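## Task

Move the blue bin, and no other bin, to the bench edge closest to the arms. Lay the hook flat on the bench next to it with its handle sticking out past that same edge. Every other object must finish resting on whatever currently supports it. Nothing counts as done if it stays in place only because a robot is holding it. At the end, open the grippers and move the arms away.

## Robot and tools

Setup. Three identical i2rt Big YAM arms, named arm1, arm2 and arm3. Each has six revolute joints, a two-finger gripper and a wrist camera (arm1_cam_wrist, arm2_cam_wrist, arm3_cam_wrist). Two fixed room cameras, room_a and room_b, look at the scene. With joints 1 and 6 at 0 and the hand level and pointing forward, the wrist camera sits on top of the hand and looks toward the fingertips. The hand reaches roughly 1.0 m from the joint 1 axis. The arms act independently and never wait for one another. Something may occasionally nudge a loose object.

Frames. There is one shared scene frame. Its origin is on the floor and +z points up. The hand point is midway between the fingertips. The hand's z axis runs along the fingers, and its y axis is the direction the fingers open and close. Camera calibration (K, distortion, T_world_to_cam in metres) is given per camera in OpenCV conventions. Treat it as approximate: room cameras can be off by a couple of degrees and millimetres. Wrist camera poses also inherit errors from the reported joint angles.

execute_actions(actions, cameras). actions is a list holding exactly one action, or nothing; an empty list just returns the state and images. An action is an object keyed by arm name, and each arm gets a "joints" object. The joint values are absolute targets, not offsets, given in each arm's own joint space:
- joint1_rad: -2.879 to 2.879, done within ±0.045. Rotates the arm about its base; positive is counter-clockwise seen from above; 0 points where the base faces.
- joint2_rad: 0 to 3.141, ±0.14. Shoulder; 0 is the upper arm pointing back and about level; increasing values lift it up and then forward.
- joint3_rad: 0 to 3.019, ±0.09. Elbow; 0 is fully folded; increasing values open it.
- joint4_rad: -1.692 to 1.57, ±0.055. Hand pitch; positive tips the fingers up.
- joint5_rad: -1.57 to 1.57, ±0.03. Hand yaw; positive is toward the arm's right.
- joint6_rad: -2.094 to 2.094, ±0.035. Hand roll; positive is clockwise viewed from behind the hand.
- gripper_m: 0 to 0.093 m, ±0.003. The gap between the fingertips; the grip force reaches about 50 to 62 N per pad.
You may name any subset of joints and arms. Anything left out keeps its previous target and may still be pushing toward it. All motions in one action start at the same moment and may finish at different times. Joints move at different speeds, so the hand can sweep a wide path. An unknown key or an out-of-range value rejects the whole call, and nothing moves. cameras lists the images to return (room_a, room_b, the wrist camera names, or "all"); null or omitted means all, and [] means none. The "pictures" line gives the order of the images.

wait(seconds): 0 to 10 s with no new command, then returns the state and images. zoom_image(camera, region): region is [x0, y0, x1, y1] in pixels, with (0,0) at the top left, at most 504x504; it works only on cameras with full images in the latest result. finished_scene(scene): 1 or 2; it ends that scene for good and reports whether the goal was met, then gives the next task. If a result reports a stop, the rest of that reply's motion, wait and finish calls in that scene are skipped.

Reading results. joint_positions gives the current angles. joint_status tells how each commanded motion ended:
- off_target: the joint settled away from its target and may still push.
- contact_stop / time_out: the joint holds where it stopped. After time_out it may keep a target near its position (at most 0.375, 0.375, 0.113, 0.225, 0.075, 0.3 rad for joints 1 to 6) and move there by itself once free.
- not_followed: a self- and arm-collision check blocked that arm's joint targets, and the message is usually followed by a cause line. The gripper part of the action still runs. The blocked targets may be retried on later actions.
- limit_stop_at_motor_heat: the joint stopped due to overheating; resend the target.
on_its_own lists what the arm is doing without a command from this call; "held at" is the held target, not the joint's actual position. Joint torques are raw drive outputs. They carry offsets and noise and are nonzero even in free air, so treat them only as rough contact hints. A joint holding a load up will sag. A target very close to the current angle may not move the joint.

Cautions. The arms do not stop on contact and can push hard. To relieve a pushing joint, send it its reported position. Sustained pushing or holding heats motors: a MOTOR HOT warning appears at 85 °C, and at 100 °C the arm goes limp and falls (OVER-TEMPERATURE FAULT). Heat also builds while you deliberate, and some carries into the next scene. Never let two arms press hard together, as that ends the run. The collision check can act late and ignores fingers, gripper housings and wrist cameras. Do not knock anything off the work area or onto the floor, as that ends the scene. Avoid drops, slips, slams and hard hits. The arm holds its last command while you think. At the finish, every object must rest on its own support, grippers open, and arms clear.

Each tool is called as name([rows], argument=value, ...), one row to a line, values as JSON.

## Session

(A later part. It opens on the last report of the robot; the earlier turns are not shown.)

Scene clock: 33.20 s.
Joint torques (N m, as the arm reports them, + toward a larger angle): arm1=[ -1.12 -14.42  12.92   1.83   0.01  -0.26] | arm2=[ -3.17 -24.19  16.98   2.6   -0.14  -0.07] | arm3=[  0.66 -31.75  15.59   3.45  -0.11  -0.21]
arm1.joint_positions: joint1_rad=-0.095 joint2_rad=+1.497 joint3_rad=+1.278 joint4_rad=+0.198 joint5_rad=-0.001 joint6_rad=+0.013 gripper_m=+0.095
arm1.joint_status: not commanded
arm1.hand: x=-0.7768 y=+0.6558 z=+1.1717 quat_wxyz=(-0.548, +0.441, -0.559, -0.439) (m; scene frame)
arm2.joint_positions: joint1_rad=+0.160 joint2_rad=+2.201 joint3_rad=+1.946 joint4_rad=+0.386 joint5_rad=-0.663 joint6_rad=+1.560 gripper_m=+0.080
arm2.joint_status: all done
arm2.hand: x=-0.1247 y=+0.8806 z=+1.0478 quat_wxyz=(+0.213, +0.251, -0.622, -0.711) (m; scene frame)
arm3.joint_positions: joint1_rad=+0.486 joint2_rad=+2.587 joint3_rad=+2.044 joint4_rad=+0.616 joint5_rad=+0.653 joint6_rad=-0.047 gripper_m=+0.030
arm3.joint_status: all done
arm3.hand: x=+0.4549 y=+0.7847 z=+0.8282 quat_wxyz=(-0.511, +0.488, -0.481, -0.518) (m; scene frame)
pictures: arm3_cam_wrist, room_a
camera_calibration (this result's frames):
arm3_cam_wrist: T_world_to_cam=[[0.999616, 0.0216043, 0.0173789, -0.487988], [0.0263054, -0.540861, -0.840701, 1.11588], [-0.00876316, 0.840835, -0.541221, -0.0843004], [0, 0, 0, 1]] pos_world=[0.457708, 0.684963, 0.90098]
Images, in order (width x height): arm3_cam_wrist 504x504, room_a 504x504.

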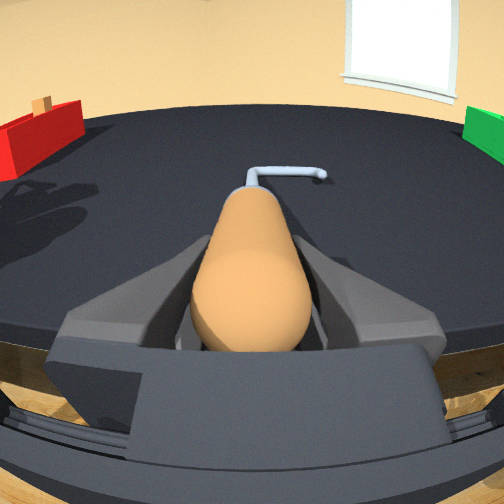

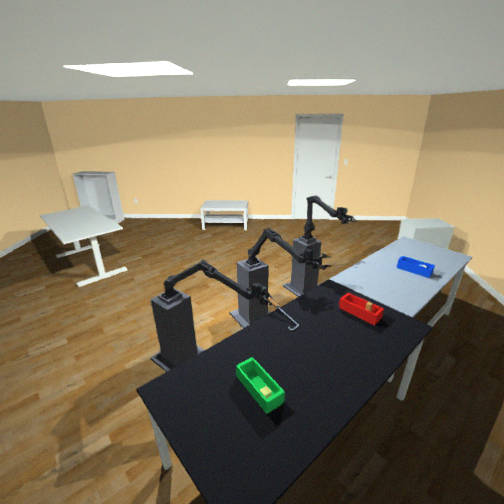

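execute_actions([
  {"arm3":{"joints":{"joint2_rad":2.69,"joint3_rad":2.15,"joint4_rad":0.95,"joint6_rad":-0.18}},"arm2":{"joints":{"joint1_rad":-0.1,"joint5_rad":-1.15,"joint6_rad":0.8,"gripper_m":0.093}}},
], cameras=["arm3_cam_wrist"])

Scene clock: 35.73 s.
Joint torques (N m, as the arm reports them, + toward a larger angle): arm1=[ -1.13 -14.47  12.93   1.83   0.01  -0.26] | arm2=[ -3.15 -23.9   16.74   2.34  -0.09  -0.22] | arm3=[  0.89 -32.64  14.57   4.1   -0.19  -0.26]
arm1.joint_positions: joint1_rad=-0.095 joint2_rad=+1.497 joint3_rad=+1.278 joint4_rad=+0.198 joint5_rad=-0.001 joint6_rad=+0.013 gripper_m=+0.095
arm1.joint_status: not commanded
arm1.hand: x=-0.7768 y=+0.6558 z=+1.1717 quat_wxyz=(-0.548, +0.441, -0.559, -0.439) (m; scene frame)
arm2.joint_positions: joint1_rad=-0.092 joint2_rad=+2.201 joint3_rad=+1.946 joint4_rad=+0.386 joint5_rad=-1.149 joint6_rad=+0.809 gripper_m=+0.093
arm2.joint_status: all done
arm2.hand: x=+0.0324 y=+0.8304 z=+1.0396 quat_wxyz=(+0.009, +0.537, -0.431, -0.725) (m; scene frame)
arm3.joint_positions: joint1_rad=+0.486 joint2_rad=+2.713 joint3_rad=+2.079 joint4_rad=+0.902 joint5_rad=+0.652 joint6_rad=-0.162 gripper_m=+0.030
arm3.joint_status: all done
arm3.hand: x=+0.4616 y=+0.7760 z=+0.7935 quat_wxyz=(-0.549, +0.442, -0.445, -0.552) (m; scene frame)
pictures: arm3_cam_wrist
camera_calibration (this result's frames):
arm3_cam_wrist: T_world_to_cam=[[0.99992, 0.00477792, 0.011716, -0.476481], [0.0126468, -0.405791, -0.913878, 1.04133], [0.000387812, 0.913953, -0.405819, -0.264115], [0, 0, 0, 1]] pos_world=[0.463376, 0.666227, 0.850045]
Images, in order (width x height): arm3_cam_wrist 504x504.

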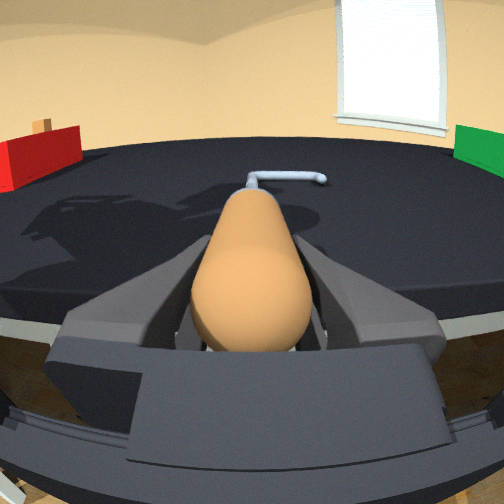

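execute_actions([
  {"arm3":{"joints":{"joint2_rad":2.745,"joint4_rad":1.0}},"arm2":{"joints":{"joint6_rad":0.3}}},
], cameras=["arm3_cam_wrist","room_a"])

Scene clock: 37.43 s.
Joint torques (N m, as the arm reports them, + toward a larger angle): arm1=[ -1.12 -14.41  12.92   1.82   0.02  -0.26] | arm2=[ -3.   -23.74  16.67   2.32  -0.09  -0.17] | arm3=[  0.66 -31.13  14.29   3.38  -0.13  -0.21]
arm1.joint_positions: joint1_rad=-0.095 joint2_rad=+1.497 joint3_rad=+1.278 joint4_rad=+0.198 joint5_rad=-0.001 joint6_rad=+0.013 gripper_m=+0.095
arm1.joint_status: not commanded
arm1.hand: x=-0.7768 y=+0.6558 z=+1.1717 quat_wxyz=(-0.548, +0.441, -0.559, -0.439) (m; scene frame)
arm2.joint_positions: joint1_rad=-0.092 joint2_rad=+2.201 joint3_rad=+1.946 joint4_rad=+0.386 joint5_rad=-1.149 joint6_rad=+0.309 gripper_m=+0.093
arm2.joint_status: all done
arm2.hand: x=+0.0324 y=+0.8304 z=+1.0396 quat_wxyz=(-0.171, +0.627, -0.285, -0.705) (m; scene frame)
arm3.joint_positions: joint1_rad=+0.486 joint2_rad=+2.748 joint3_rad=+2.080 joint4_rad=+0.968 joint5_rad=+0.650 joint6_rad=-0.171 gripper_m=+0.030
arm3.joint_status: all done
arm3.hand: x=+0.4653 y=+0.7709 z=+0.7771 quat_wxyz=(-0.553, +0.432, -0.441, -0.560) (m; scene frame)
pictures: arm3_cam_wrist, room_a
camera_calibration (this result's frames):
arm3_cam_wrist: T_world_to_cam=[[0.99999, 0.00437555, 0.000591296, -0.471043], [0.00221618, -0.381576, -0.924335, 1.0186], [-0.00381885, 0.924327, -0.381582, -0.290957], [0, 0, 0, 1]] pos_world=[0.46767, 0.659673, 0.83078]
Images, in order (width x height): arm3_cam_wrist 504x504, room_a 504x504.

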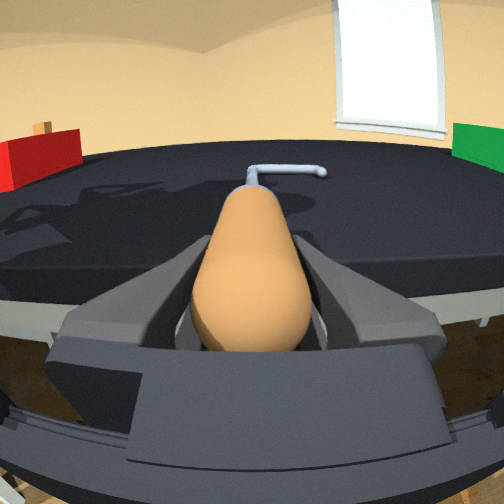

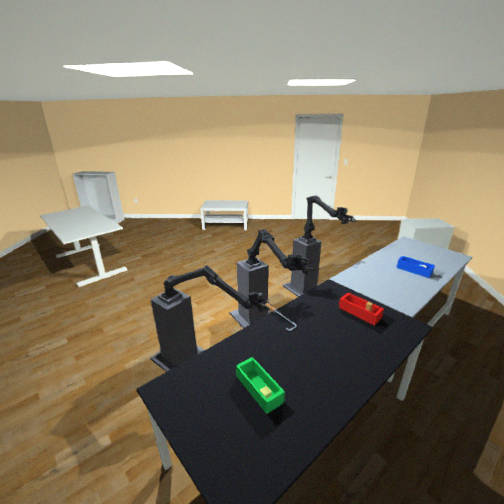

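execute_actions([
  {"arm3":{"joints":{"gripper_m":0.075}},"arm2":{"joints":{"joint6_rad":-0.1}}},
], cameras=["arm3_cam_wrist","room_a"])

Scene clock: 39.07 s.
Joint torques (N m, as the arm reports them, + toward a larger angle): arm1=[ -1.15 -14.45  12.91   1.84   0.02  -0.26] | arm2=[ -3.01 -23.75  16.66   2.25  -0.08  -0.11] | arm3=[  0.98 -31.5   12.89   2.78  -0.14  -0.18]
arm1.joint_positions: joint1_rad=-0.095 joint2_rad=+1.497 joint3_rad=+1.278 joint4_rad=+0.198 joint5_rad=-0.001 joint6_rad=+0.013 gripper_m=+0.095
arm1.joint_status: not commanded
arm1.hand: x=-0.7768 y=+0.6558 z=+1.1717 quat_wxyz=(-0.548, +0.441, -0.559, -0.439) (m; scene frame)
arm2.joint_positions: joint1_rad=-0.092 joint2_rad=+2.201 joint3_rad=+1.946 joint4_rad=+0.386 joint5_rad=-1.149 joint6_rad=-0.090 gripper_m=+0.093
arm2.joint_status: all done
arm2.hand: x=+0.0324 y=+0.8304 z=+1.0396 quat_wxyz=(-0.307, +0.671, -0.155, -0.657) (m; scene frame)
arm3.joint_positions: joint1_rad=+0.486 joint2_rad=+2.748 joint3_rad=+2.099 joint4_rad=+0.981 joint5_rad=+0.650 joint6_rad=-0.171 gripper_m=+0.075
arm3.joint_status: all done
arm3.hand: x=+0.4639 y=+0.7726 z=+0.7889 quat_wxyz=(-0.554, +0.420, -0.439, -0.570) (m; scene frame)
pictures: arm3_cam_wrist, room_a
camera_calibration (this result's frames):
arm3_cam_wrist: T_world_to_cam=[[0.999819, 0.00459, -0.0184687, -0.454733], [-0.0155894, -0.359066, -0.933182, 1.02796], [-0.0109148, 0.933301, -0.35893, -0.309604], [0, 0, 0, 1]] pos_world=[0.467297, 0.660146, 0.839747]
Images, in order (width x height): arm3_cam_wrist 504x504, room_a 504x504.

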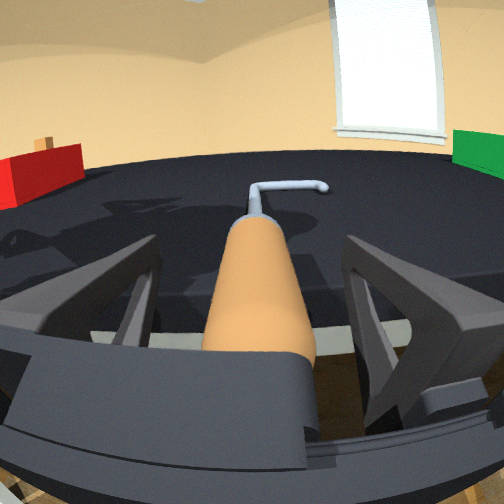

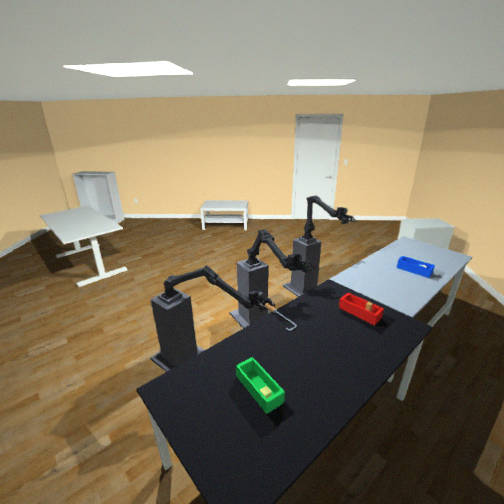

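execute_actions([
  {"arm3":{"joints":{"joint2_rad":2.50,"joint3_rad":1.99,"joint4_rad":0.8}},"arm2":{"joints":{"joint6_rad":-0.6}}},
], cameras=["arm3_cam_wrist"])

Scene clock: 40.97 s.
Joint torques (N m, as the arm reports them, + toward a larger angle): arm1=[ -1.11 -14.44  12.91   1.83   0.01  -0.26] | arm2=[ -2.95 -23.72  16.66   2.25  -0.08  -0.12] | arm3=[  0.65 -28.35   9.95   1.5   -0.14  -0.18]
arm1.joint_positions: joint1_rad=-0.095 joint2_rad=+1.497 joint3_rad=+1.278 joint4_rad=+0.198 joint5_rad=-0.001 joint6_rad=+0.013 gripper_m=+0.095
arm1.joint_status: not commanded
arm1.hand: x=-0.7768 y=+0.6558 z=+1.1717 quat_wxyz=(-0.548, +0.441, -0.559, -0.439) (m; scene frame)
arm2.joint_positions: joint1_rad=-0.092 joint2_rad=+2.201 joint3_rad=+1.946 joint4_rad=+0.386 joint5_rad=-1.149 joint6_rad=-0.590 gripper_m=+0.093
arm2.joint_status: all done
arm2.hand: x=+0.0324 y=+0.8304 z=+1.0396 quat_wxyz=(-0.460, +0.688, +0.016, -0.560) (m; scene frame)
arm3.joint_positions: joint1_rad=+0.486 joint2_rad=+2.489 joint3_rad=+1.982 joint4_rad=+0.808 joint5_rad=+0.650 joint6_rad=-0.171 gripper_m=+0.075
arm3.joint_status: all done
arm3.hand: x=+0.4654 y=+0.7707 z=+0.9219 quat_wxyz=(-0.553, +0.431, -0.441, -0.560) (m; scene frame)
pictures: arm3_cam_wrist
camera_calibration (this result's frames):
arm3_cam_wrist: T_world_to_cam=[[0.99999, 0.00437528, 0.00012061, -0.470836], [0.00177861, -0.381023, -0.924564, 1.15237], [-0.00399927, 0.924555, -0.381027, -0.236155], [0, 0, 0, 1]] pos_world=[0.467837, 0.659478, 0.975513]
Images, in order (width x height): arm3_cam_wrist 504x504.

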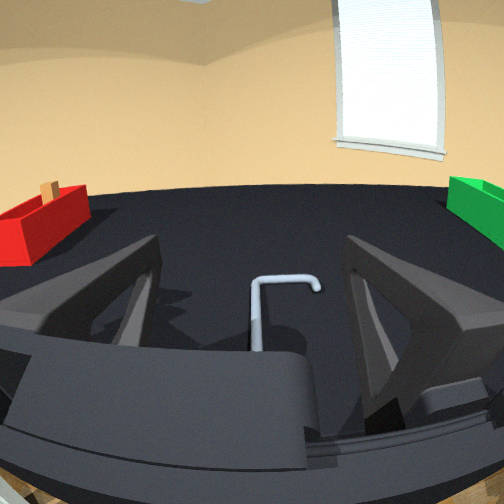

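execute_actions([
  {"arm3":{"joints":{"joint1_rad":-0.5,"joint2_rad":1.5,"joint3_rad":1.2,"joint4_rad":0.3,"joint5_rad":0,"joint6_rad":0}},"arm2":{"joints":{"joint1_rad":-0.524,"joint2_rad":2.45,"joint3_rad":2.05,"joint4_rad":0.5,"joint6_rad":-1.58}}},
], cameras=["arm2_cam_wrist","room_a","room_b"])

Scene clock: 43.43 s.
Joint torques (N m, as the arm reports them, + toward a larger angle): arm1=[ -1.13 -14.44  12.91   1.84   0.02  -0.26] | arm2=[ -2.34 -25.49  12.87   1.96  -0.11  -0.05] | arm3=[ -0.32 -14.95  10.55   2.11  -0.06   0.05]
arm1.joint_positions: joint1_rad=-0.095 joint2_rad=+1.497 joint3_rad=+1.278 joint4_rad=+0.198 joint5_rad=-0.001 joint6_rad=+0.013 gripper_m=+0.095
arm1.joint_status: not commanded
arm1.hand: x=-0.7768 y=+0.6558 z=+1.1717 quat_wxyz=(-0.548, +0.441, -0.559, -0.439) (m; scene frame)
arm2.joint_positions: joint1_rad=-0.517 joint2_rad=+2.447 joint3_rad=+2.034 joint4_rad=+0.492 joint5_rad=-1.149 joint6_rad=-1.570 gripper_m=+0.093
arm2.joint_status: all done
arm2.hand: x=+0.3932 y=+0.7670 z=+0.9003 quat_wxyz=(-0.704, +0.670, +0.190, -0.145) (m; scene frame)
arm3.joint_positions: joint1_rad=-0.502 joint2_rad=+1.483 joint3_rad=+1.199 joint4_rad=+0.308 joint5_rad=+0.002 joint6_rad=-0.014 gripper_m=+0.075
arm3.joint_status: all done
arm3.hand: x=+1.1525 y=+0.6349 z=+1.1486 quat_wxyz=(-0.583, +0.411, -0.564, -0.416) (m; scene frame)
pictures: arm2_cam_wrist, room_a, room_b
camera_calibration (this result's frames):
arm2_cam_wrist: T_world_to_cam=[[-0.0428087, -0.0569469, 0.997459, -0.836485], [0.989397, -0.141101, 0.034407, -0.30596], [0.138783, 0.988356, 0.0623835, -0.750047], [0, 0, 0, 1]] pos_world=[0.371001, 0.650507, 0.891677]
Images, in order (width x height): arm2_cam_wrist 504x504, room_a 504x504, room_b 504x504.

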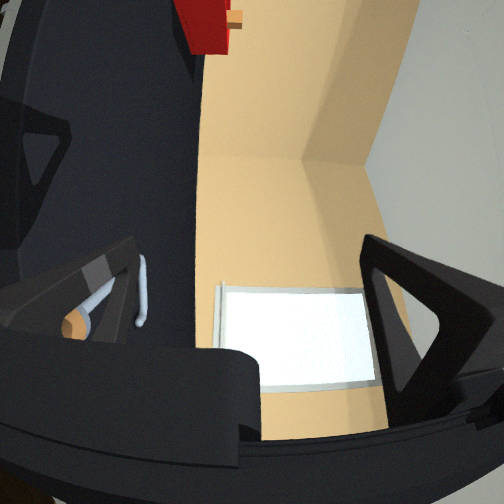

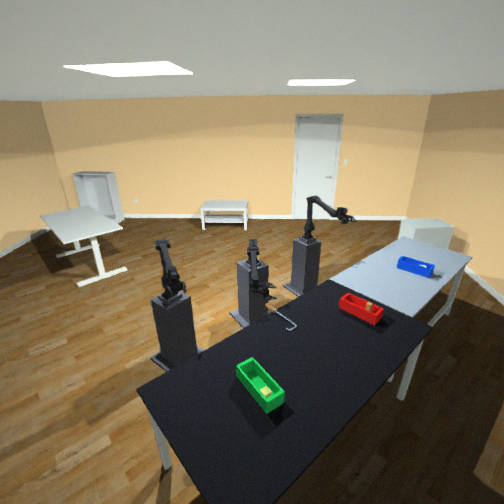

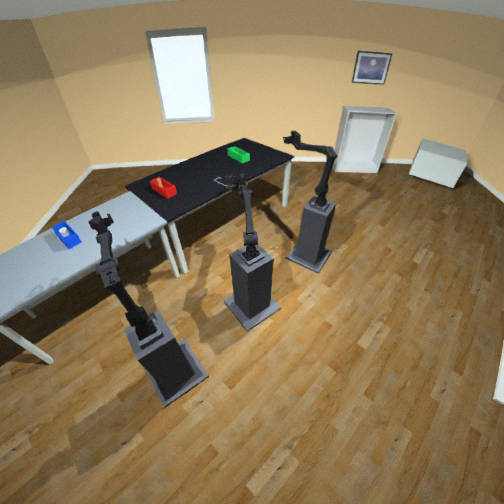

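execute_actions([
  {"arm2":{"joints":{"joint2_rad":2.55,"joint3_rad":1.915,"joint4_rad":0.648,"joint5_rad":-1.4}}},
], cameras=["arm2_cam_wrist","room_a","room_b"])

Scene clock: 46.00 s.
Joint torques (N m, as the arm reports them, + toward a larger angle): arm1=[ -1.12 -14.48  12.91   1.83   0.01  -0.26] | arm2=[ -2.91 -25.74  12.17   1.32   0.01  -0.07] | arm3=[ -0.22 -14.58  10.5    2.    -0.06   0.06]
arm1.joint_positions: joint1_rad=-0.095 joint2_rad=+1.497 joint3_rad=+1.278 joint4_rad=+0.198 joint5_rad=-0.001 joint6_rad=+0.013 gripper_m=+0.095
arm1.joint_status: not commanded
arm1.hand: x=-0.7768 y=+0.6558 z=+1.1717 quat_wxyz=(-0.548, +0.441, -0.559, -0.439) (m; scene frame)
arm2.joint_positions: joint1_rad=-0.517 joint2_rad=+2.453 joint3_rad=+1.986 joint4_rad=+0.568 joint5_rad=-1.247 joint6_rad=-1.570 gripper_m=+0.093
arm2.joint_status: joint4_rad time_out (moved +0.076 of +0.156); joint5_rad time_out (moved -0.098 of -0.251); the others done
arm2.on_its_own: joint4_rad is held at +0.563, not at your +0.648, since a time_out; joint5_rad is held at -1.245, not at your -1.400, since a time_out
arm2.hand: x=+0.3737 y=+0.7524 z=+0.8814 quat_wxyz=(-0.698, +0.657, +0.230, -0.170) (m; scene frame)
arm3.joint_positions: joint1_rad=-0.502 joint2_rad=+1.483 joint3_rad=+1.199 joint4_rad=+0.308 joint5_rad=+0.002 joint6_rad=-0.014 gripper_m=+0.075
arm3.joint_status: not commanded
arm3.hand: x=+1.1525 y=+0.6349 z=+1.1486 quat_wxyz=(-0.583, +0.411, -0.564, -0.416) (m; scene frame)
pictures: arm2_cam_wrist, room_a, room_b
joint command not followed: on one or more control steps a check withheld the commanded joint targets of the arm2 arm, and it was not sent them on those steps.
cause: the commanded joint targets would bring two parts of the arm too close to each other (its wrist (the part past joint 4) and its wrist camera); next, command targets that bring no two parts of the arm closer together.
camera_calibration (this result's frames):
arm2_cam_wrist: T_world_to_cam=[[-0.0576177, -0.0739407, 0.995597, -0.799339], [0.997524, -0.0445484, 0.0544207, -0.381471], [0.0403284, 0.996267, 0.0763244, -0.71316], [0, 0, 0, 1]] pos_world=[0.363231, 0.6344, 0.87101]
Images, in order (width x height): arm2_cam_wrist 504x504, room_a 504x504, room_b 504x504.

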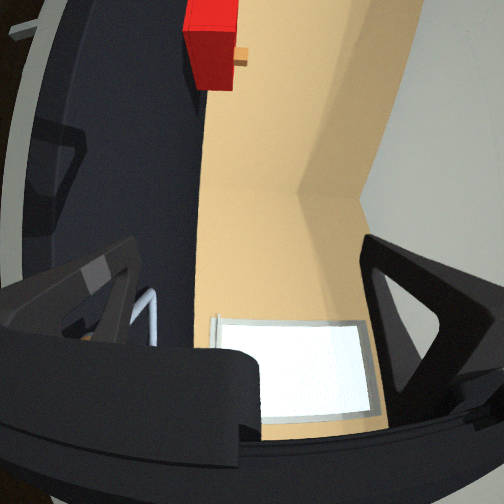

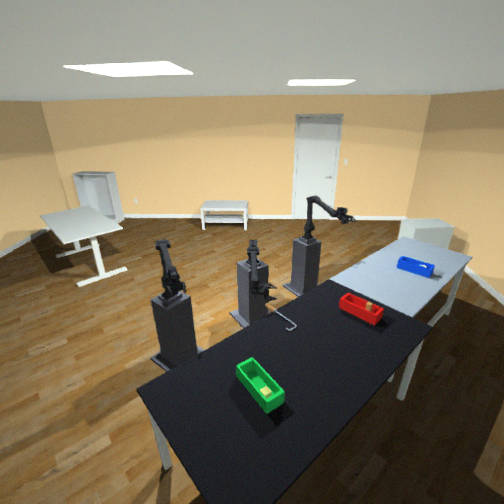

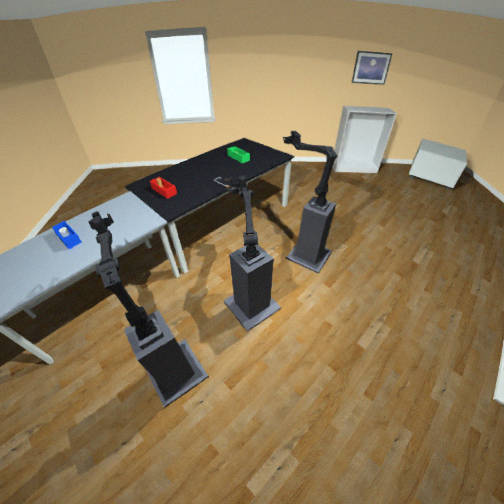

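execute_actions([
  {"arm2":{"joints":{"joint2_rad":2.37,"joint3_rad":1.57,"joint4_rad":0.835,"joint5_rad":-0.672}}},
], cameras=["arm2_cam_wrist","room_a"])

Scene clock: 47.67 s.
Joint torques (N m, as the arm reports them, + toward a larger angle): arm1=[ -1.17 -14.45  12.92   1.83   0.01  -0.26] | arm2=[ -2.98 -22.17   9.76   2.54  -0.03  -0.06] | arm3=[  0.22 -14.49  10.53   1.96  -0.07   0.08]
arm1.joint_positions: joint1_rad=-0.095 joint2_rad=+1.497 joint3_rad=+1.278 joint4_rad=+0.198 joint5_rad=-0.001 joint6_rad=+0.013 gripper_m=+0.095
arm1.joint_status: not commanded
arm1.hand: x=-0.7768 y=+0.6558 z=+1.1717 quat_wxyz=(-0.548, +0.441, -0.559, -0.439) (m; scene frame)
arm2.joint_positions: joint1_rad=-0.517 joint2_rad=+2.361 joint3_rad=+1.567 joint4_rad=+0.821 joint5_rad=-0.674 joint6_rad=-1.571 gripper_m=+0.093
arm2.joint_status: all done
arm2.hand: x=+0.4100 y=+0.7084 z=+0.8038 quat_wxyz=(-0.715, +0.699, +0.008, +0.006) (m; scene frame)
arm3.joint_positions: joint1_rad=-0.502 joint2_rad=+1.483 joint3_rad=+1.199 joint4_rad=+0.308 joint5_rad=+0.002 joint6_rad=-0.014 gripper_m=+0.075
arm3.joint_status: not commanded
arm3.hand: x=+1.1525 y=+0.6349 z=+1.1486 quat_wxyz=(-0.583, +0.411, -0.564, -0.416) (m; scene frame)
pictures: arm2_cam_wrist, room_a
camera_calibration (this result's frames):
arm2_cam_wrist: T_world_to_cam=[[-0.0102946, -0.020679, 0.999733, -0.783668], [0.816668, -0.577097, -0.00352746, 0.0825969], [0.577016, 0.816414, 0.0228288, -0.71459], [0, 0, 0, 1]] pos_world=[0.336808, 0.614862, 0.800063]
Images, in order (width x height): arm2_cam_wrist 504x504, room_a 504x504.

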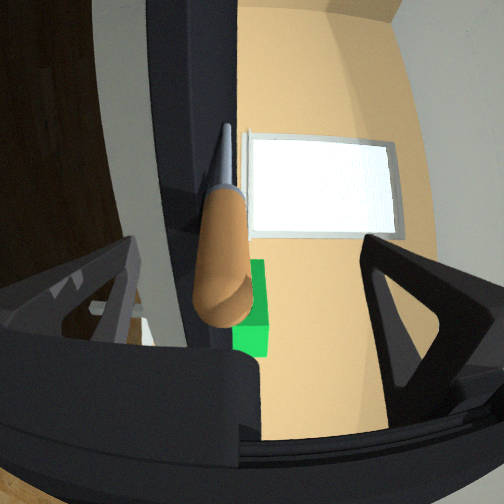

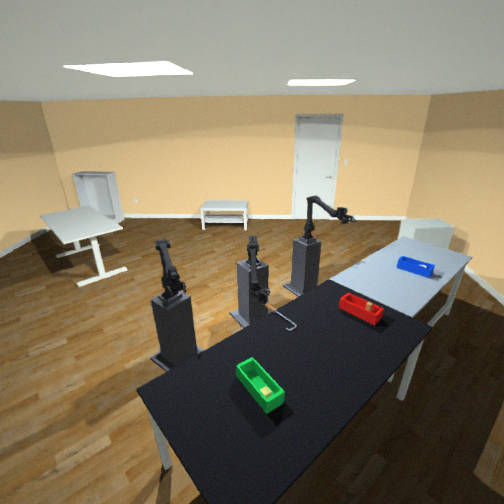

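execute_actions([
  {"arm2":{"joints":{"joint1_rad":-0.497,"joint2_rad":2.455,"joint3_rad":1.765,"joint4_rad":0.735}}},
], cameras=["arm2_cam_wrist"])

Scene clock: 49.17 s.
Joint torques (N m, as the arm reports them, + toward a larger angle): arm1=[ -1.16 -14.43  12.9    1.84   0.01  -0.26] | arm2=[ -1.64 -22.66  13.7    1.54  -0.05  -0.06] | arm3=[  0.2  -14.51  10.47   2.05  -0.06   0.06]
arm1.joint_positions: joint1_rad=-0.095 joint2_rad=+1.497 joint3_rad=+1.278 joint4_rad=+0.198 joint5_rad=-0.001 joint6_rad=+0.013 gripper_m=+0.095
arm1.joint_status: not commanded
arm1.hand: x=-0.7768 y=+0.6558 z=+1.1717 quat_wxyz=(-0.548, +0.441, -0.559, -0.439) (m; scene frame)
arm2.joint_positions: joint1_rad=-0.506 joint2_rad=+2.437 joint3_rad=+1.722 joint4_rad=+0.744 joint5_rad=-0.673 joint6_rad=-1.571 gripper_m=+0.093
arm2.joint_status: all done
arm2.hand: x=+0.4246 y=+0.7418 z=+0.8011 quat_wxyz=(-0.715, +0.699, +0.012, +0.002) (m; scene frame)
arm3.joint_positions: joint1_rad=-0.502 joint2_rad=+1.483 joint3_rad=+1.199 joint4_rad=+0.308 joint5_rad=+0.002 joint6_rad=-0.014 gripper_m=+0.075
arm3.joint_status: not commanded
arm3.hand: x=+1.1525 y=+0.6349 z=+1.1486 quat_wxyz=(-0.583, +0.411, -0.564, -0.416) (m; scene frame)
pictures: arm2_cam_wrist
camera_calibration (this result's frames):
arm2_cam_wrist: T_world_to_cam=[[-0.0110029, -0.0219819, 0.999698, -0.77884], [0.822573, -0.568649, -0.00345036, 0.081065], [0.568553, 0.822287, 0.0243385, -0.752142], [0, 0, 0, 1]] pos_world=[0.352381, 0.647454, 0.797191]
Images, in order (width x height): arm2_cam_wrist 504x504.

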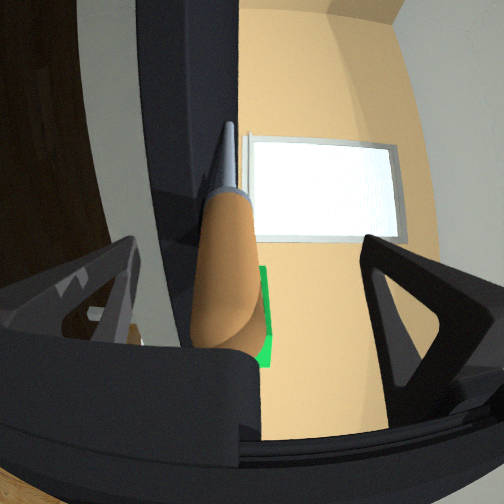

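execute_actions([
  {"arm2":{"joints":{"joint2_rad":2.56,"joint3_rad":1.972,"joint4_rad":0.62}}},
], cameras=["arm2_cam_wrist","room_a"])

Scene clock: 50.40 s.
Joint torques (N m, as the arm reports them, + toward a larger angle): arm1=[ -1.14 -14.41  12.92   1.83   0.01  -0.26] | arm2=[ -1.57 -23.91  14.84   1.54  -0.07  -0.06] | arm3=[  0.34 -14.28  10.53   2.03  -0.05   0.06]
arm1.joint_positions: joint1_rad=-0.095 joint2_rad=+1.497 joint3_rad=+1.278 joint4_rad=+0.198 joint5_rad=-0.001 joint6_rad=+0.013 gripper_m=+0.095
arm1.joint_status: not commanded
arm1.hand: x=-0.7768 y=+0.6558 z=+1.1717 quat_wxyz=(-0.548, +0.441, -0.559, -0.439) (m; scene frame)
arm2.joint_positions: joint1_rad=-0.506 joint2_rad=+2.538 joint3_rad=+1.924 joint4_rad=+0.629 joint5_rad=-0.673 joint6_rad=-1.571 gripper_m=+0.093
arm2.joint_status: all done
arm2.hand: x=+0.4503 y=+0.7747 z=+0.7945 quat_wxyz=(-0.712, +0.703, +0.009, +0.000) (m; scene frame)
arm3.joint_positions: joint1_rad=-0.502 joint2_rad=+1.483 joint3_rad=+1.199 joint4_rad=+0.308 joint5_rad=+0.002 joint6_rad=-0.014 gripper_m=+0.075
arm3.joint_status: not commanded
arm3.hand: x=+1.1525 y=+0.6349 z=+1.1486 quat_wxyz=(-0.583, +0.411, -0.564, -0.416) (m; scene frame)
pictures: arm2_cam_wrist, room_a
camera_calibration (this result's frames):
arm2_cam_wrist: T_world_to_cam=[[-0.00304891, -0.0117428, 0.999926, -0.782963], [0.822316, -0.569016, -0.004175, 0.0796452], [0.569023, 0.822243, 0.0113912, -0.783543], [0, 0, 0, 1]] pos_world=[0.377973, 0.680388, 0.792163]
Images, in order (width x height): arm2_cam_wrist 504x504, room_a 504x504.

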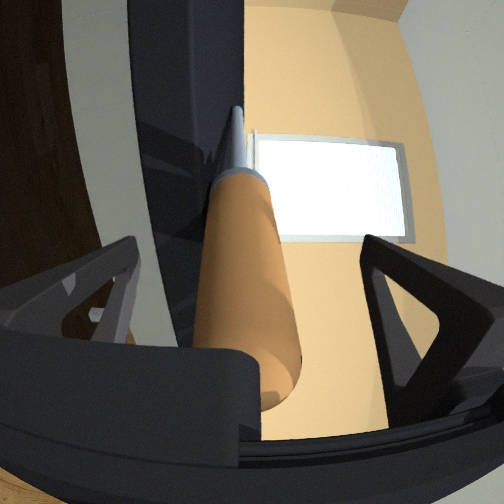

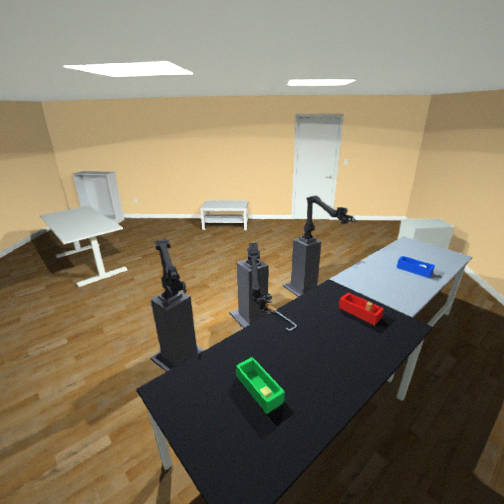

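execute_actions([
  {"arm2":{"joints":{"gripper_m":0.0}}},
], cameras=["arm2_cam_wrist"])

execute_actions([
  {"arm2":{"joints":{"joint2_rad":2.40,"joint4_rad":0.57}}},
], cameras=["arm2_cam_wrist","room_a"])

Scene clock: 51.27 s.
Joint torques (N m, as the arm reports them, + toward a larger angle): arm1=[ -1.15 -14.43  12.92   1.82   0.02  -0.26] | arm2=[ -1.59 -24.02  14.81   1.66  -0.09  -0.05] | arm3=[  0.19 -14.24  10.54   1.94  -0.06   0.06]
arm1.joint_positions: joint1_rad=-0.095 joint2_rad=+1.497 joint3_rad=+1.278 joint4_rad=+0.198 joint5_rad=-0.001 joint6_rad=+0.013 gripper_m=+0.095
arm1.joint_status: not commanded
arm1.hand: x=-0.7768 y=+0.6558 z=+1.1717 quat_wxyz=(-0.548, +0.441, -0.559, -0.439) (m; scene frame)
arm2.joint_positions: joint1_rad=-0.506 joint2_rad=+2.540 joint3_rad=+1.924 joint4_rad=+0.625 joint5_rad=-0.673 joint6_rad=-1.573 gripper_m=+0.030
arm2.joint_status: gripper_m off_target (ended at +0.030, target +0.000)
arm2.hand: x=+0.4503 y=+0.7746 z=+0.7923 quat_wxyz=(-0.710, +0.704, +0.008, -0.001) (m; scene frame)
arm3.joint_positions: joint1_rad=-0.502 joint2_rad=+1.483 joint3_rad=+1.199 joint4_rad=+0.308 joint5_rad=+0.002 joint6_rad=-0.014 gripper_m=+0.075
arm3.joint_status: not commanded
arm3.hand: x=+1.1525 y=+0.6349 z=+1.1486 quat_wxyz=(-0.583, +0.411, -0.564, -0.416) (m; scene frame)
pictures: arm2_cam_wrist
camera_calibration (this result's frames):
arm2_cam_wrist: T_world_to_cam=[[-0.00121239, -0.00694925, 0.999975, -0.78526], [0.822076, -0.569369, -0.00296009, 0.0790023], [0.569376, 0.822052, 0.00640311, -0.779538], [0, 0, 0, 1]] pos_world=[0.377952, 0.680346, 0.790465]
Images, in order (width x height): arm2_cam_wrist 504x504.

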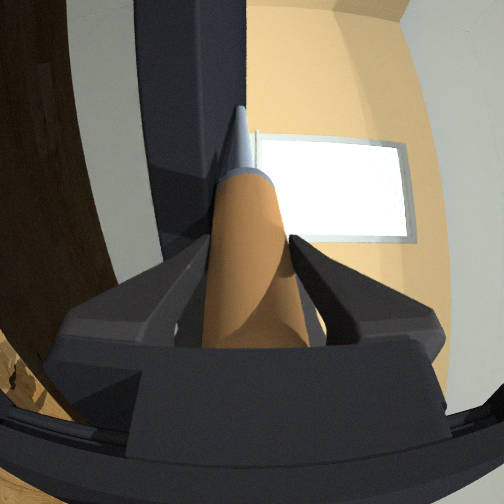

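Scene clock: 52.43 s.
Joint torques (N m, as the arm reports them, + toward a larger angle): arm1=[ -1.13 -14.44  12.91   1.82   0.02  -0.26] | arm2=[ -1.4  -27.49  15.23   2.71  -0.08   0.  ] | arm3=[ -0.09 -14.31  10.5    1.94  -0.07   0.06]
arm1.joint_positions: joint1_rad=-0.095 joint2_rad=+1.497 joint3_rad=+1.278 joint4_rad=+0.198 joint5_rad=-0.001 joint6_rad=+0.013 gripper_m=+0.095
arm1.joint_status: not commanded
arm1.hand: x=-0.7768 y=+0.6558 z=+1.1717 quat_wxyz=(-0.548, +0.441, -0.559, -0.439) (m; scene frame)
arm2.joint_positions: joint1_rad=-0.506 joint2_rad=+2.432 joint3_rad=+1.924 joint4_rad=+0.554 joint5_rad=-0.673 joint6_rad=-1.579 gripper_m=+0.030
arm2.joint_status: all done
arm2.hand: x=+0.4518 y=+0.7767 z=+0.8713 quat_wxyz=(-0.720, +0.694, +0.018, +0.009) (m; scene frame)
arm3.joint_positions: joint1_rad=-0.502 joint2_rad=+1.483 joint3_rad=+1.199 joint4_rad=+0.308 joint5_rad=+0.002 joint6_rad=-0.014 gripper_m=+0.075
arm3.joint_status: not commanded
arm3.hand: x=+1.1525 y=+0.6349 z=+1.1486 quat_wxyz=(-0.583, +0.411, -0.564, -0.416) (m; scene frame)
pictures: arm2_cam_wrist, room_a
camera_calibration (this result's frames):
arm2_cam_wrist: T_world_to_cam=[[-0.0295324, -0.0356355, 0.998928, -0.828308], [0.822014, -0.569454, 0.00398757, 0.0732453], [0.568701, 0.821251, 0.0461102, -0.816246], [0, 0, 0, 1]] pos_world=[0.379529, 0.682535, 0.864766]
Images, in order (width x height): arm2_cam_wrist 504x504, room_a 504x504.

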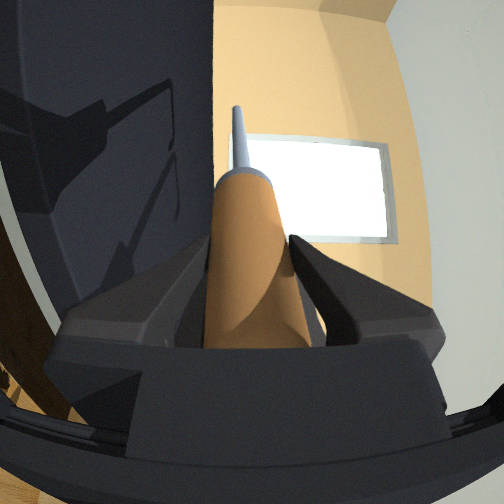

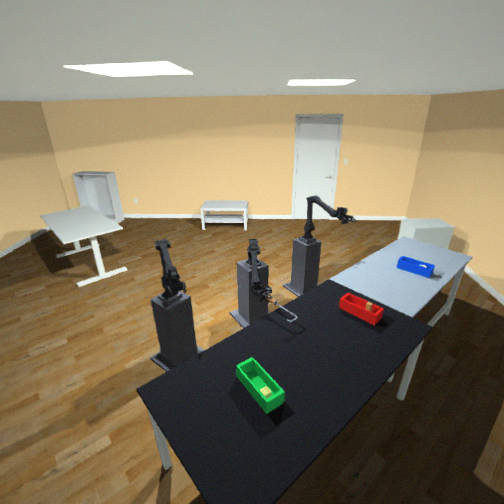

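execute_actions([
  {"arm2":{"joints":{"joint1_rad":0.815,"joint2_rad":2.24,"joint4_rad":0.41,"joint5_rad":0.653}},"arm1":{"joints":{"joint1_rad":0.15,"joint2_rad":2.2,"joint3_rad":1.95,"joint4_rad":0.4,"joint5_rad":-0.64,"gripper_m":0.075}}},
], cameras=["arm2_cam_wrist","room_a","room_b"])

Scene clock: 55.33 s.
Joint torques (N m, as the arm reports them, + toward a larger angle): arm1=[ -0.43 -25.33  14.49   2.02  -0.1   -0.26] | arm2=[ -2.22 -27.05  16.26   2.94  -0.08   0.01] | arm3=[  0.23 -14.57  10.47   1.92  -0.05   0.06]
arm1.joint_positions: joint1_rad=+0.145 joint2_rad=+2.195 joint3_rad=+1.903 joint4_rad=+0.388 joint5_rad=-0.637 joint6_rad=+0.013 gripper_m=+0.075
arm1.joint_status: all done
arm1.hand: x=-1.0426 y=+0.8677 z=+1.0540 quat_wxyz=(-0.342, +0.617, -0.285, -0.649) (m; scene frame)
arm2.joint_positions: joint1_rad=+0.812 joint2_rad=+2.272 joint3_rad=+1.924 joint4_rad=+0.389 joint5_rad=+0.653 joint6_rad=-1.579 gripper_m=+0.030
arm2.joint_status: all done
arm2.hand: x=-0.4731 y=+0.7706 z=+0.9749 quat_wxyz=(-0.719, +0.695, -0.004, -0.007) (m; scene frame)
arm3.joint_positions: joint1_rad=-0.502 joint2_rad=+1.483 joint3_rad=+1.199 joint4_rad=+0.308 joint5_rad=+0.002 joint6_rad=-0.014 gripper_m=+0.075
arm3.joint_status: not commanded
arm3.hand: x=+1.1525 y=+0.6349 z=+1.1486 quat_wxyz=(-0.583, +0.411, -0.564, -0.416) (m; scene frame)
pictures: arm2_cam_wrist, room_a, room_b
camera_calibration (this result's frames):
arm2_cam_wrist: T_world_to_cam=[[0.0242251, -0.0326953, 0.999172, -0.936374], [0.81725, -0.574987, -0.0386293, 0.873161], [0.575773, 0.817509, 0.0127912, -0.251276], [0, 0, 0, 1]] pos_world=[-0.546229, 0.676861, 0.972542]
Images, in order (width x height): arm2_cam_wrist 504x504, room_a 504x504, room_b 504x504.

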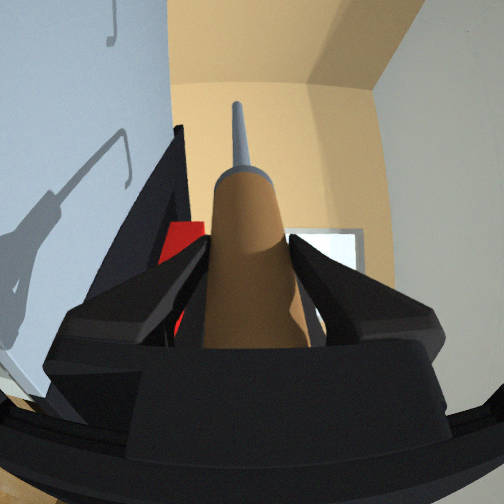

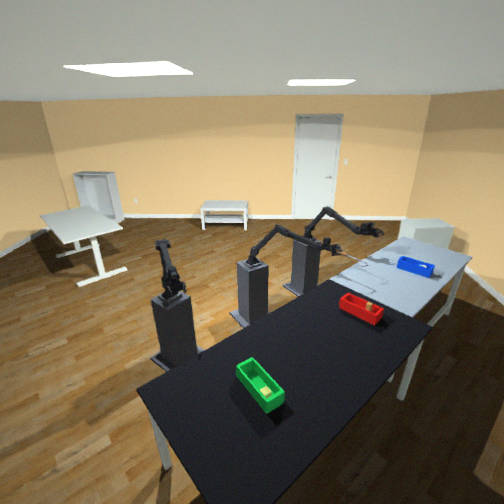

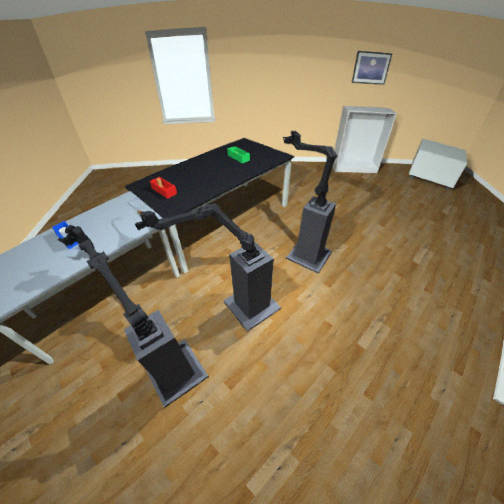

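execute_actions([
  {"arm2":{"joints":{"joint2_rad":2.485,"joint4_rad":0.63}}},
], cameras=["arm2_cam_wrist","room_a"])

Scene clock: 56.57 s.
Joint torques (N m, as the arm reports them, + toward a larger angle): arm1=[ -0.51 -25.44  14.5    2.04  -0.09  -0.25] | arm2=[ -2.19 -29.28  14.85   2.69  -0.1    0.01] | arm3=[  0.25 -14.34  10.59   1.96  -0.05   0.05]
arm1.joint_positions: joint1_rad=+0.145 joint2_rad=+2.195 joint3_rad=+1.903 joint4_rad=+0.388 joint5_rad=-0.637 joint6_rad=+0.013 gripper_m=+0.075
arm1.joint_status: not commanded
arm1.hand: x=-1.0426 y=+0.8677 z=+1.0540 quat_wxyz=(-0.342, +0.617, -0.285, -0.649) (m; scene frame)
arm2.joint_positions: joint1_rad=+0.812 joint2_rad=+2.533 joint3_rad=+1.925 joint4_rad=+0.616 joint5_rad=+0.653 joint6_rad=-1.579 gripper_m=+0.030
arm2.joint_status: all done
arm2.hand: x=-0.4781 y=+0.7765 z=+0.7947 quat_wxyz=(-0.709, +0.705, +0.004, +0.000) (m; scene frame)
arm3.joint_positions: joint1_rad=-0.502 joint2_rad=+1.483 joint3_rad=+1.199 joint4_rad=+0.308 joint5_rad=+0.002 joint6_rad=-0.014 gripper_m=+0.075
arm3.joint_status: not commanded
arm3.hand: x=+1.1525 y=+0.6349 z=+1.1486 quat_wxyz=(-0.583, +0.411, -0.564, -0.416) (m; scene frame)
pictures: arm2_cam_wrist, room_a
camera_calibration (this result's frames):
arm2_cam_wrist: T_world_to_cam=[[0.00348106, -0.00583196, 0.999977, -0.78747], [0.817903, -0.575323, -0.00620257, 0.848525], [0.575346, 0.817906, 0.00276724, -0.243492], [0, 0, 0, 1]] pos_world=[-0.551178, 0.682737, 0.793389]
Images, in order (width x height): arm2_cam_wrist 504x504, room_a 504x504.

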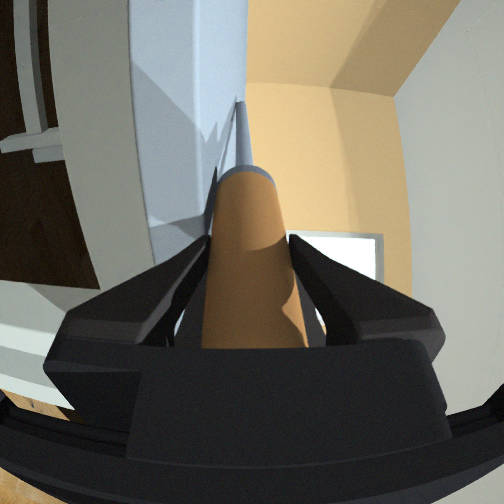

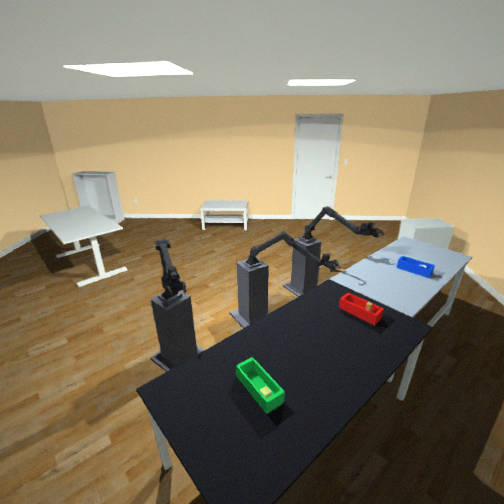

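execute_actions([
  {"arm2":{"joints":{"joint2_rad":2.535,"joint3_rad":1.945,"joint4_rad":0.62,"gripper_m":0.093}}},
], cameras=["arm2_cam_wrist"])

Scene clock: 57.43 s.
Joint torques (N m, as the arm reports them, + toward a larger angle): arm1=[ -0.59 -25.31  14.55   2.04  -0.09  -0.26] | arm2=[ -1.86 -24.8   12.62   2.39  -0.11   0.01] | arm3=[  0.06 -14.53  10.54   1.99  -0.08   0.06]
arm1.joint_positions: joint1_rad=+0.145 joint2_rad=+2.195 joint3_rad=+1.903 joint4_rad=+0.388 joint5_rad=-0.637 joint6_rad=+0.013 gripper_m=+0.075
arm1.joint_status: not commanded
arm1.hand: x=-1.0426 y=+0.8677 z=+1.0540 quat_wxyz=(-0.342, +0.617, -0.285, -0.649) (m; scene frame)
arm2.joint_positions: joint1_rad=+0.812 joint2_rad=+2.532 joint3_rad=+1.925 joint4_rad=+0.613 joint5_rad=+0.653 joint6_rad=-1.579 gripper_m=+0.093
arm2.joint_status: all done
arm2.hand: x=-0.4782 y=+0.7766 z=+0.7953 quat_wxyz=(-0.709, +0.705, +0.004, +0.001) (m; scene frame)
arm3.joint_positions: joint1_rad=-0.502 joint2_rad=+1.483 joint3_rad=+1.199 joint4_rad=+0.308 joint5_rad=+0.002 joint6_rad=-0.014 gripper_m=+0.075
arm3.joint_status: not commanded
arm3.hand: x=+1.1525 y=+0.6349 z=+1.1486 quat_wxyz=(-0.583, +0.411, -0.564, -0.416) (m; scene frame)
pictures: arm2_cam_wrist
camera_calibration (this result's frames):
arm2_cam_wrist: T_world_to_cam=[[0.00231394, -0.00432339, 0.999988, -0.789818], [0.817907, -0.575333, -0.00438003, 0.847176], [0.575345, 0.817908, 0.00220484, -0.243074], [0, 0, 0, 1]] pos_world=[-0.551232, 0.682805, 0.794055]
Images, in order (width x height): arm2_cam_wrist 504x504.

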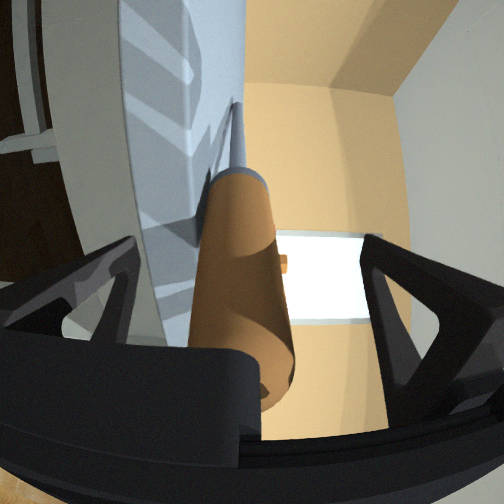

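execute_actions([
  {"arm2":{"joints":{"joint1_rad":0.93}}},
], cameras=["arm2_cam_wrist"])

execute_actions([
  {"arm2":{"joints":{"joint2_rad":2.0,"joint3_rad":1.35,"joint4_rad":0.7}}},
], cameras=["room_a","room_b"])

Scene clock: 59.27 s.
Joint torques (N m, as the arm reports them, + toward a larger angle): arm1=[ -0.47 -25.27  14.56   2.06  -0.09  -0.25] | arm2=[ -2.61 -25.32  12.6    2.4   -0.07   0.02] | arm3=[  0.09 -14.62  10.51   2.02  -0.06   0.06]
arm1.joint_positions: joint1_rad=+0.145 joint2_rad=+2.195 joint3_rad=+1.903 joint4_rad=+0.388 joint5_rad=-0.637 joint6_rad=+0.013 gripper_m=+0.075
arm1.joint_status: not commanded
arm1.hand: x=-1.0426 y=+0.8677 z=+1.0540 quat_wxyz=(-0.342, +0.617, -0.285, -0.649) (m; scene frame)
arm2.joint_positions: joint1_rad=+0.934 joint2_rad=+2.532 joint3_rad=+1.925 joint4_rad=+0.613 joint5_rad=+0.653 joint6_rad=-1.579 gripper_m=+0.093
arm2.joint_status: all done
arm2.hand: x=-0.5684 y=+0.7146 z=+0.7952 quat_wxyz=(-0.708, +0.704, +0.047, -0.043) (m; scene frame)
arm3.joint_positions: joint1_rad=-0.502 joint2_rad=+1.483 joint3_rad=+1.199 joint4_rad=+0.308 joint5_rad=+0.002 joint6_rad=-0.014 gripper_m=+0.075
arm3.joint_status: not commanded
arm3.hand: x=+1.1525 y=+0.6349 z=+1.1486 quat_wxyz=(-0.583, +0.411, -0.564, -0.416) (m; scene frame)
pictures: arm2_cam_wrist
camera_calibration (this result's frames):
arm2_cam_wrist: T_world_to_cam=[[0.00277676, -0.00378324, 0.999989, -0.789816], [0.881879, -0.471457, -0.00423245, 0.847314], [0.471468, 0.881881, 0.00202723, -0.245105], [0, 0, 0, 1]] pos_world=[-0.629476, 0.612638, 0.79389]
Images, in order (width x height): arm2_cam_wrist 504x504.

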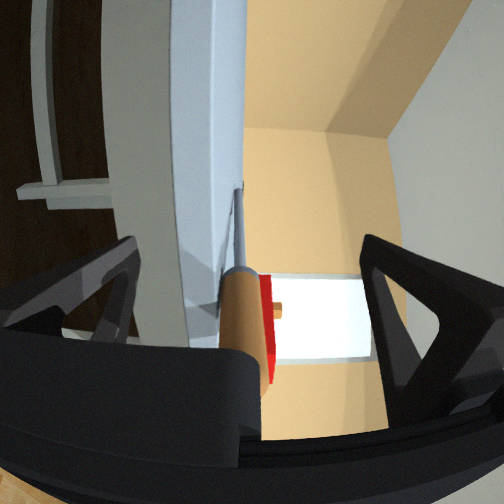

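Scene clock: 60.77 s.
Joint torques (N m, as the arm reports them, + toward a larger angle): arm1=[ -0.51 -25.28  14.55   2.04  -0.09  -0.25] | arm2=[ -2.66 -18.43  10.48   2.2   -0.09   0.01] | arm3=[  0.18 -14.35  10.49   2.03  -0.07   0.05]
arm1.joint_positions: joint1_rad=+0.145 joint2_rad=+2.195 joint3_rad=+1.903 joint4_rad=+0.388 joint5_rad=-0.637 joint6_rad=+0.013 gripper_m=+0.075
arm1.joint_status: not commanded
arm1.hand: x=-1.0426 y=+0.8677 z=+1.0540 quat_wxyz=(-0.342, +0.617, -0.285, -0.649) (m; scene frame)
arm2.joint_positions: joint1_rad=+0.934 joint2_rad=+1.982 joint3_rad=+1.353 joint4_rad=+0.696 joint5_rad=+0.653 joint6_rad=-1.579 gripper_m=+0.093
arm2.joint_status: all done
arm2.hand: x=-0.4695 y=+0.6143 z=+0.9597 quat_wxyz=(-0.723, +0.687, +0.033, -0.057) (m; scene frame)
arm3.joint_positions: joint1_rad=-0.502 joint2_rad=+1.483 joint3_rad=+1.199 joint4_rad=+0.308 joint5_rad=+0.002 joint6_rad=-0.014 gripper_m=+0.075
arm3.joint_status: not commanded
arm3.hand: x=+1.1525 y=+0.6349 z=+1.1486 quat_wxyz=(-0.583, +0.411, -0.564, -0.416) (m; scene frame)
pictures: room_a, room_b
Images, in order (width x height): room_a 504x504, room_b 504x504.

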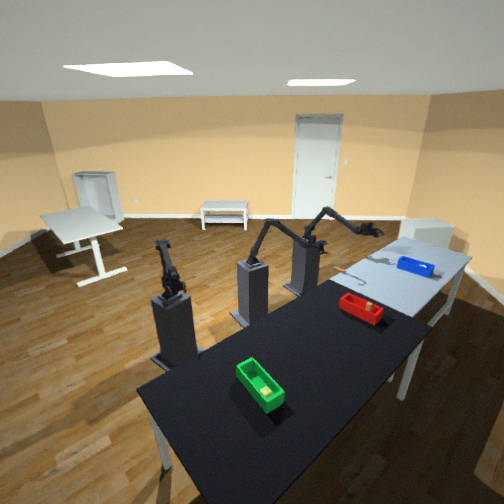

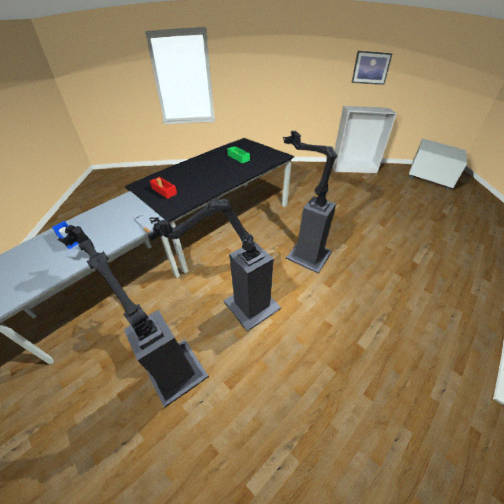

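execute_actions([
  {"arm2":{"joints":{"joint1_rad":0.0,"joint2_rad":1.6,"joint3_rad":1.3,"joint4_rad":0.4,"joint5_rad":0.0,"joint6_rad":-0.6}},"arm1":{"joints":{"joint1_rad":-0.51,"joint2_rad":2.41,"joint4_rad":0.54}}},
], cameras=["arm1_cam_wrist","room_a"])

Scene clock: 63.27 s.
Joint torques (N m, as the arm reports them, + toward a larger angle): arm1=[ -0.28 -26.74  11.67   2.14   0.03  -0.25] | arm2=[ -2.26 -13.9   13.27   1.71  -0.16   0.05] | arm3=[  0.21 -14.79  10.51   1.99  -0.07   0.05]
arm1.joint_positions: joint1_rad=-0.517 joint2_rad=+2.402 joint3_rad=+1.931 joint4_rad=+0.525 joint5_rad=-0.640 joint6_rad=+0.013 gripper_m=+0.075
arm1.joint_status: all done
arm1.hand: x=-0.4665 y=+0.7722 z=+0.9226 quat_wxyz=(-0.521, +0.492, -0.483, -0.503) (m; scene frame)
arm2.joint_positions: joint1_rad=+0.000 joint2_rad=+1.585 joint3_rad=+1.289 joint4_rad=+0.409 joint5_rad=+0.002 joint6_rad=-0.609 gripper_m=+0.093
arm2.joint_status: all done
arm2.hand: x=+0.0949 y=+0.7003 z=+1.1458 quat_wxyz=(-0.686, +0.565, -0.352, -0.292) (m; scene frame)
arm3.joint_positions: joint1_rad=-0.502 joint2_rad=+1.483 joint3_rad=+1.199 joint4_rad=+0.308 joint5_rad=+0.002 joint6_rad=-0.014 gripper_m=+0.075
arm3.joint_status: not commanded
arm3.hand: x=+1.1525 y=+0.6349 z=+1.1486 quat_wxyz=(-0.583, +0.411, -0.564, -0.416) (m; scene frame)
pictures: arm1_cam_wrist, room_a
camera_calibration (this result's frames):
arm1_cam_wrist: T_world_to_cam=[[0.999385, -0.00578124, 0.0345935, 0.44284], [0.0258224, -0.546179, -0.837271, 1.20969], [0.0237347, 0.837649, -0.545693, -0.00867281], [0, 0, 0, 1]] pos_world=[-0.473598, 0.670529, 0.992782]
Images, in order (width x height): arm1_cam_wrist 504x504, room_a 504x504.

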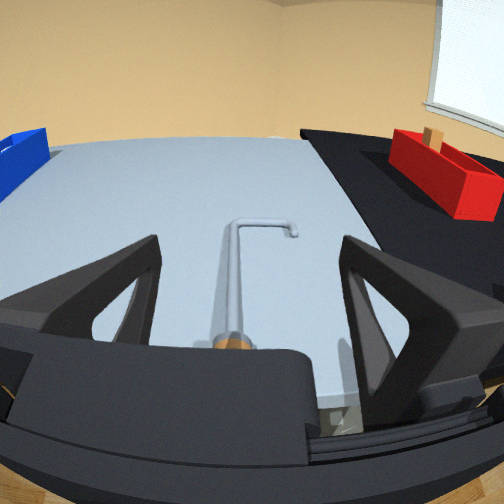

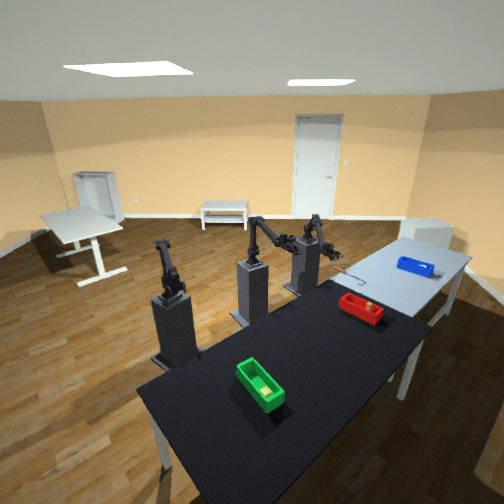

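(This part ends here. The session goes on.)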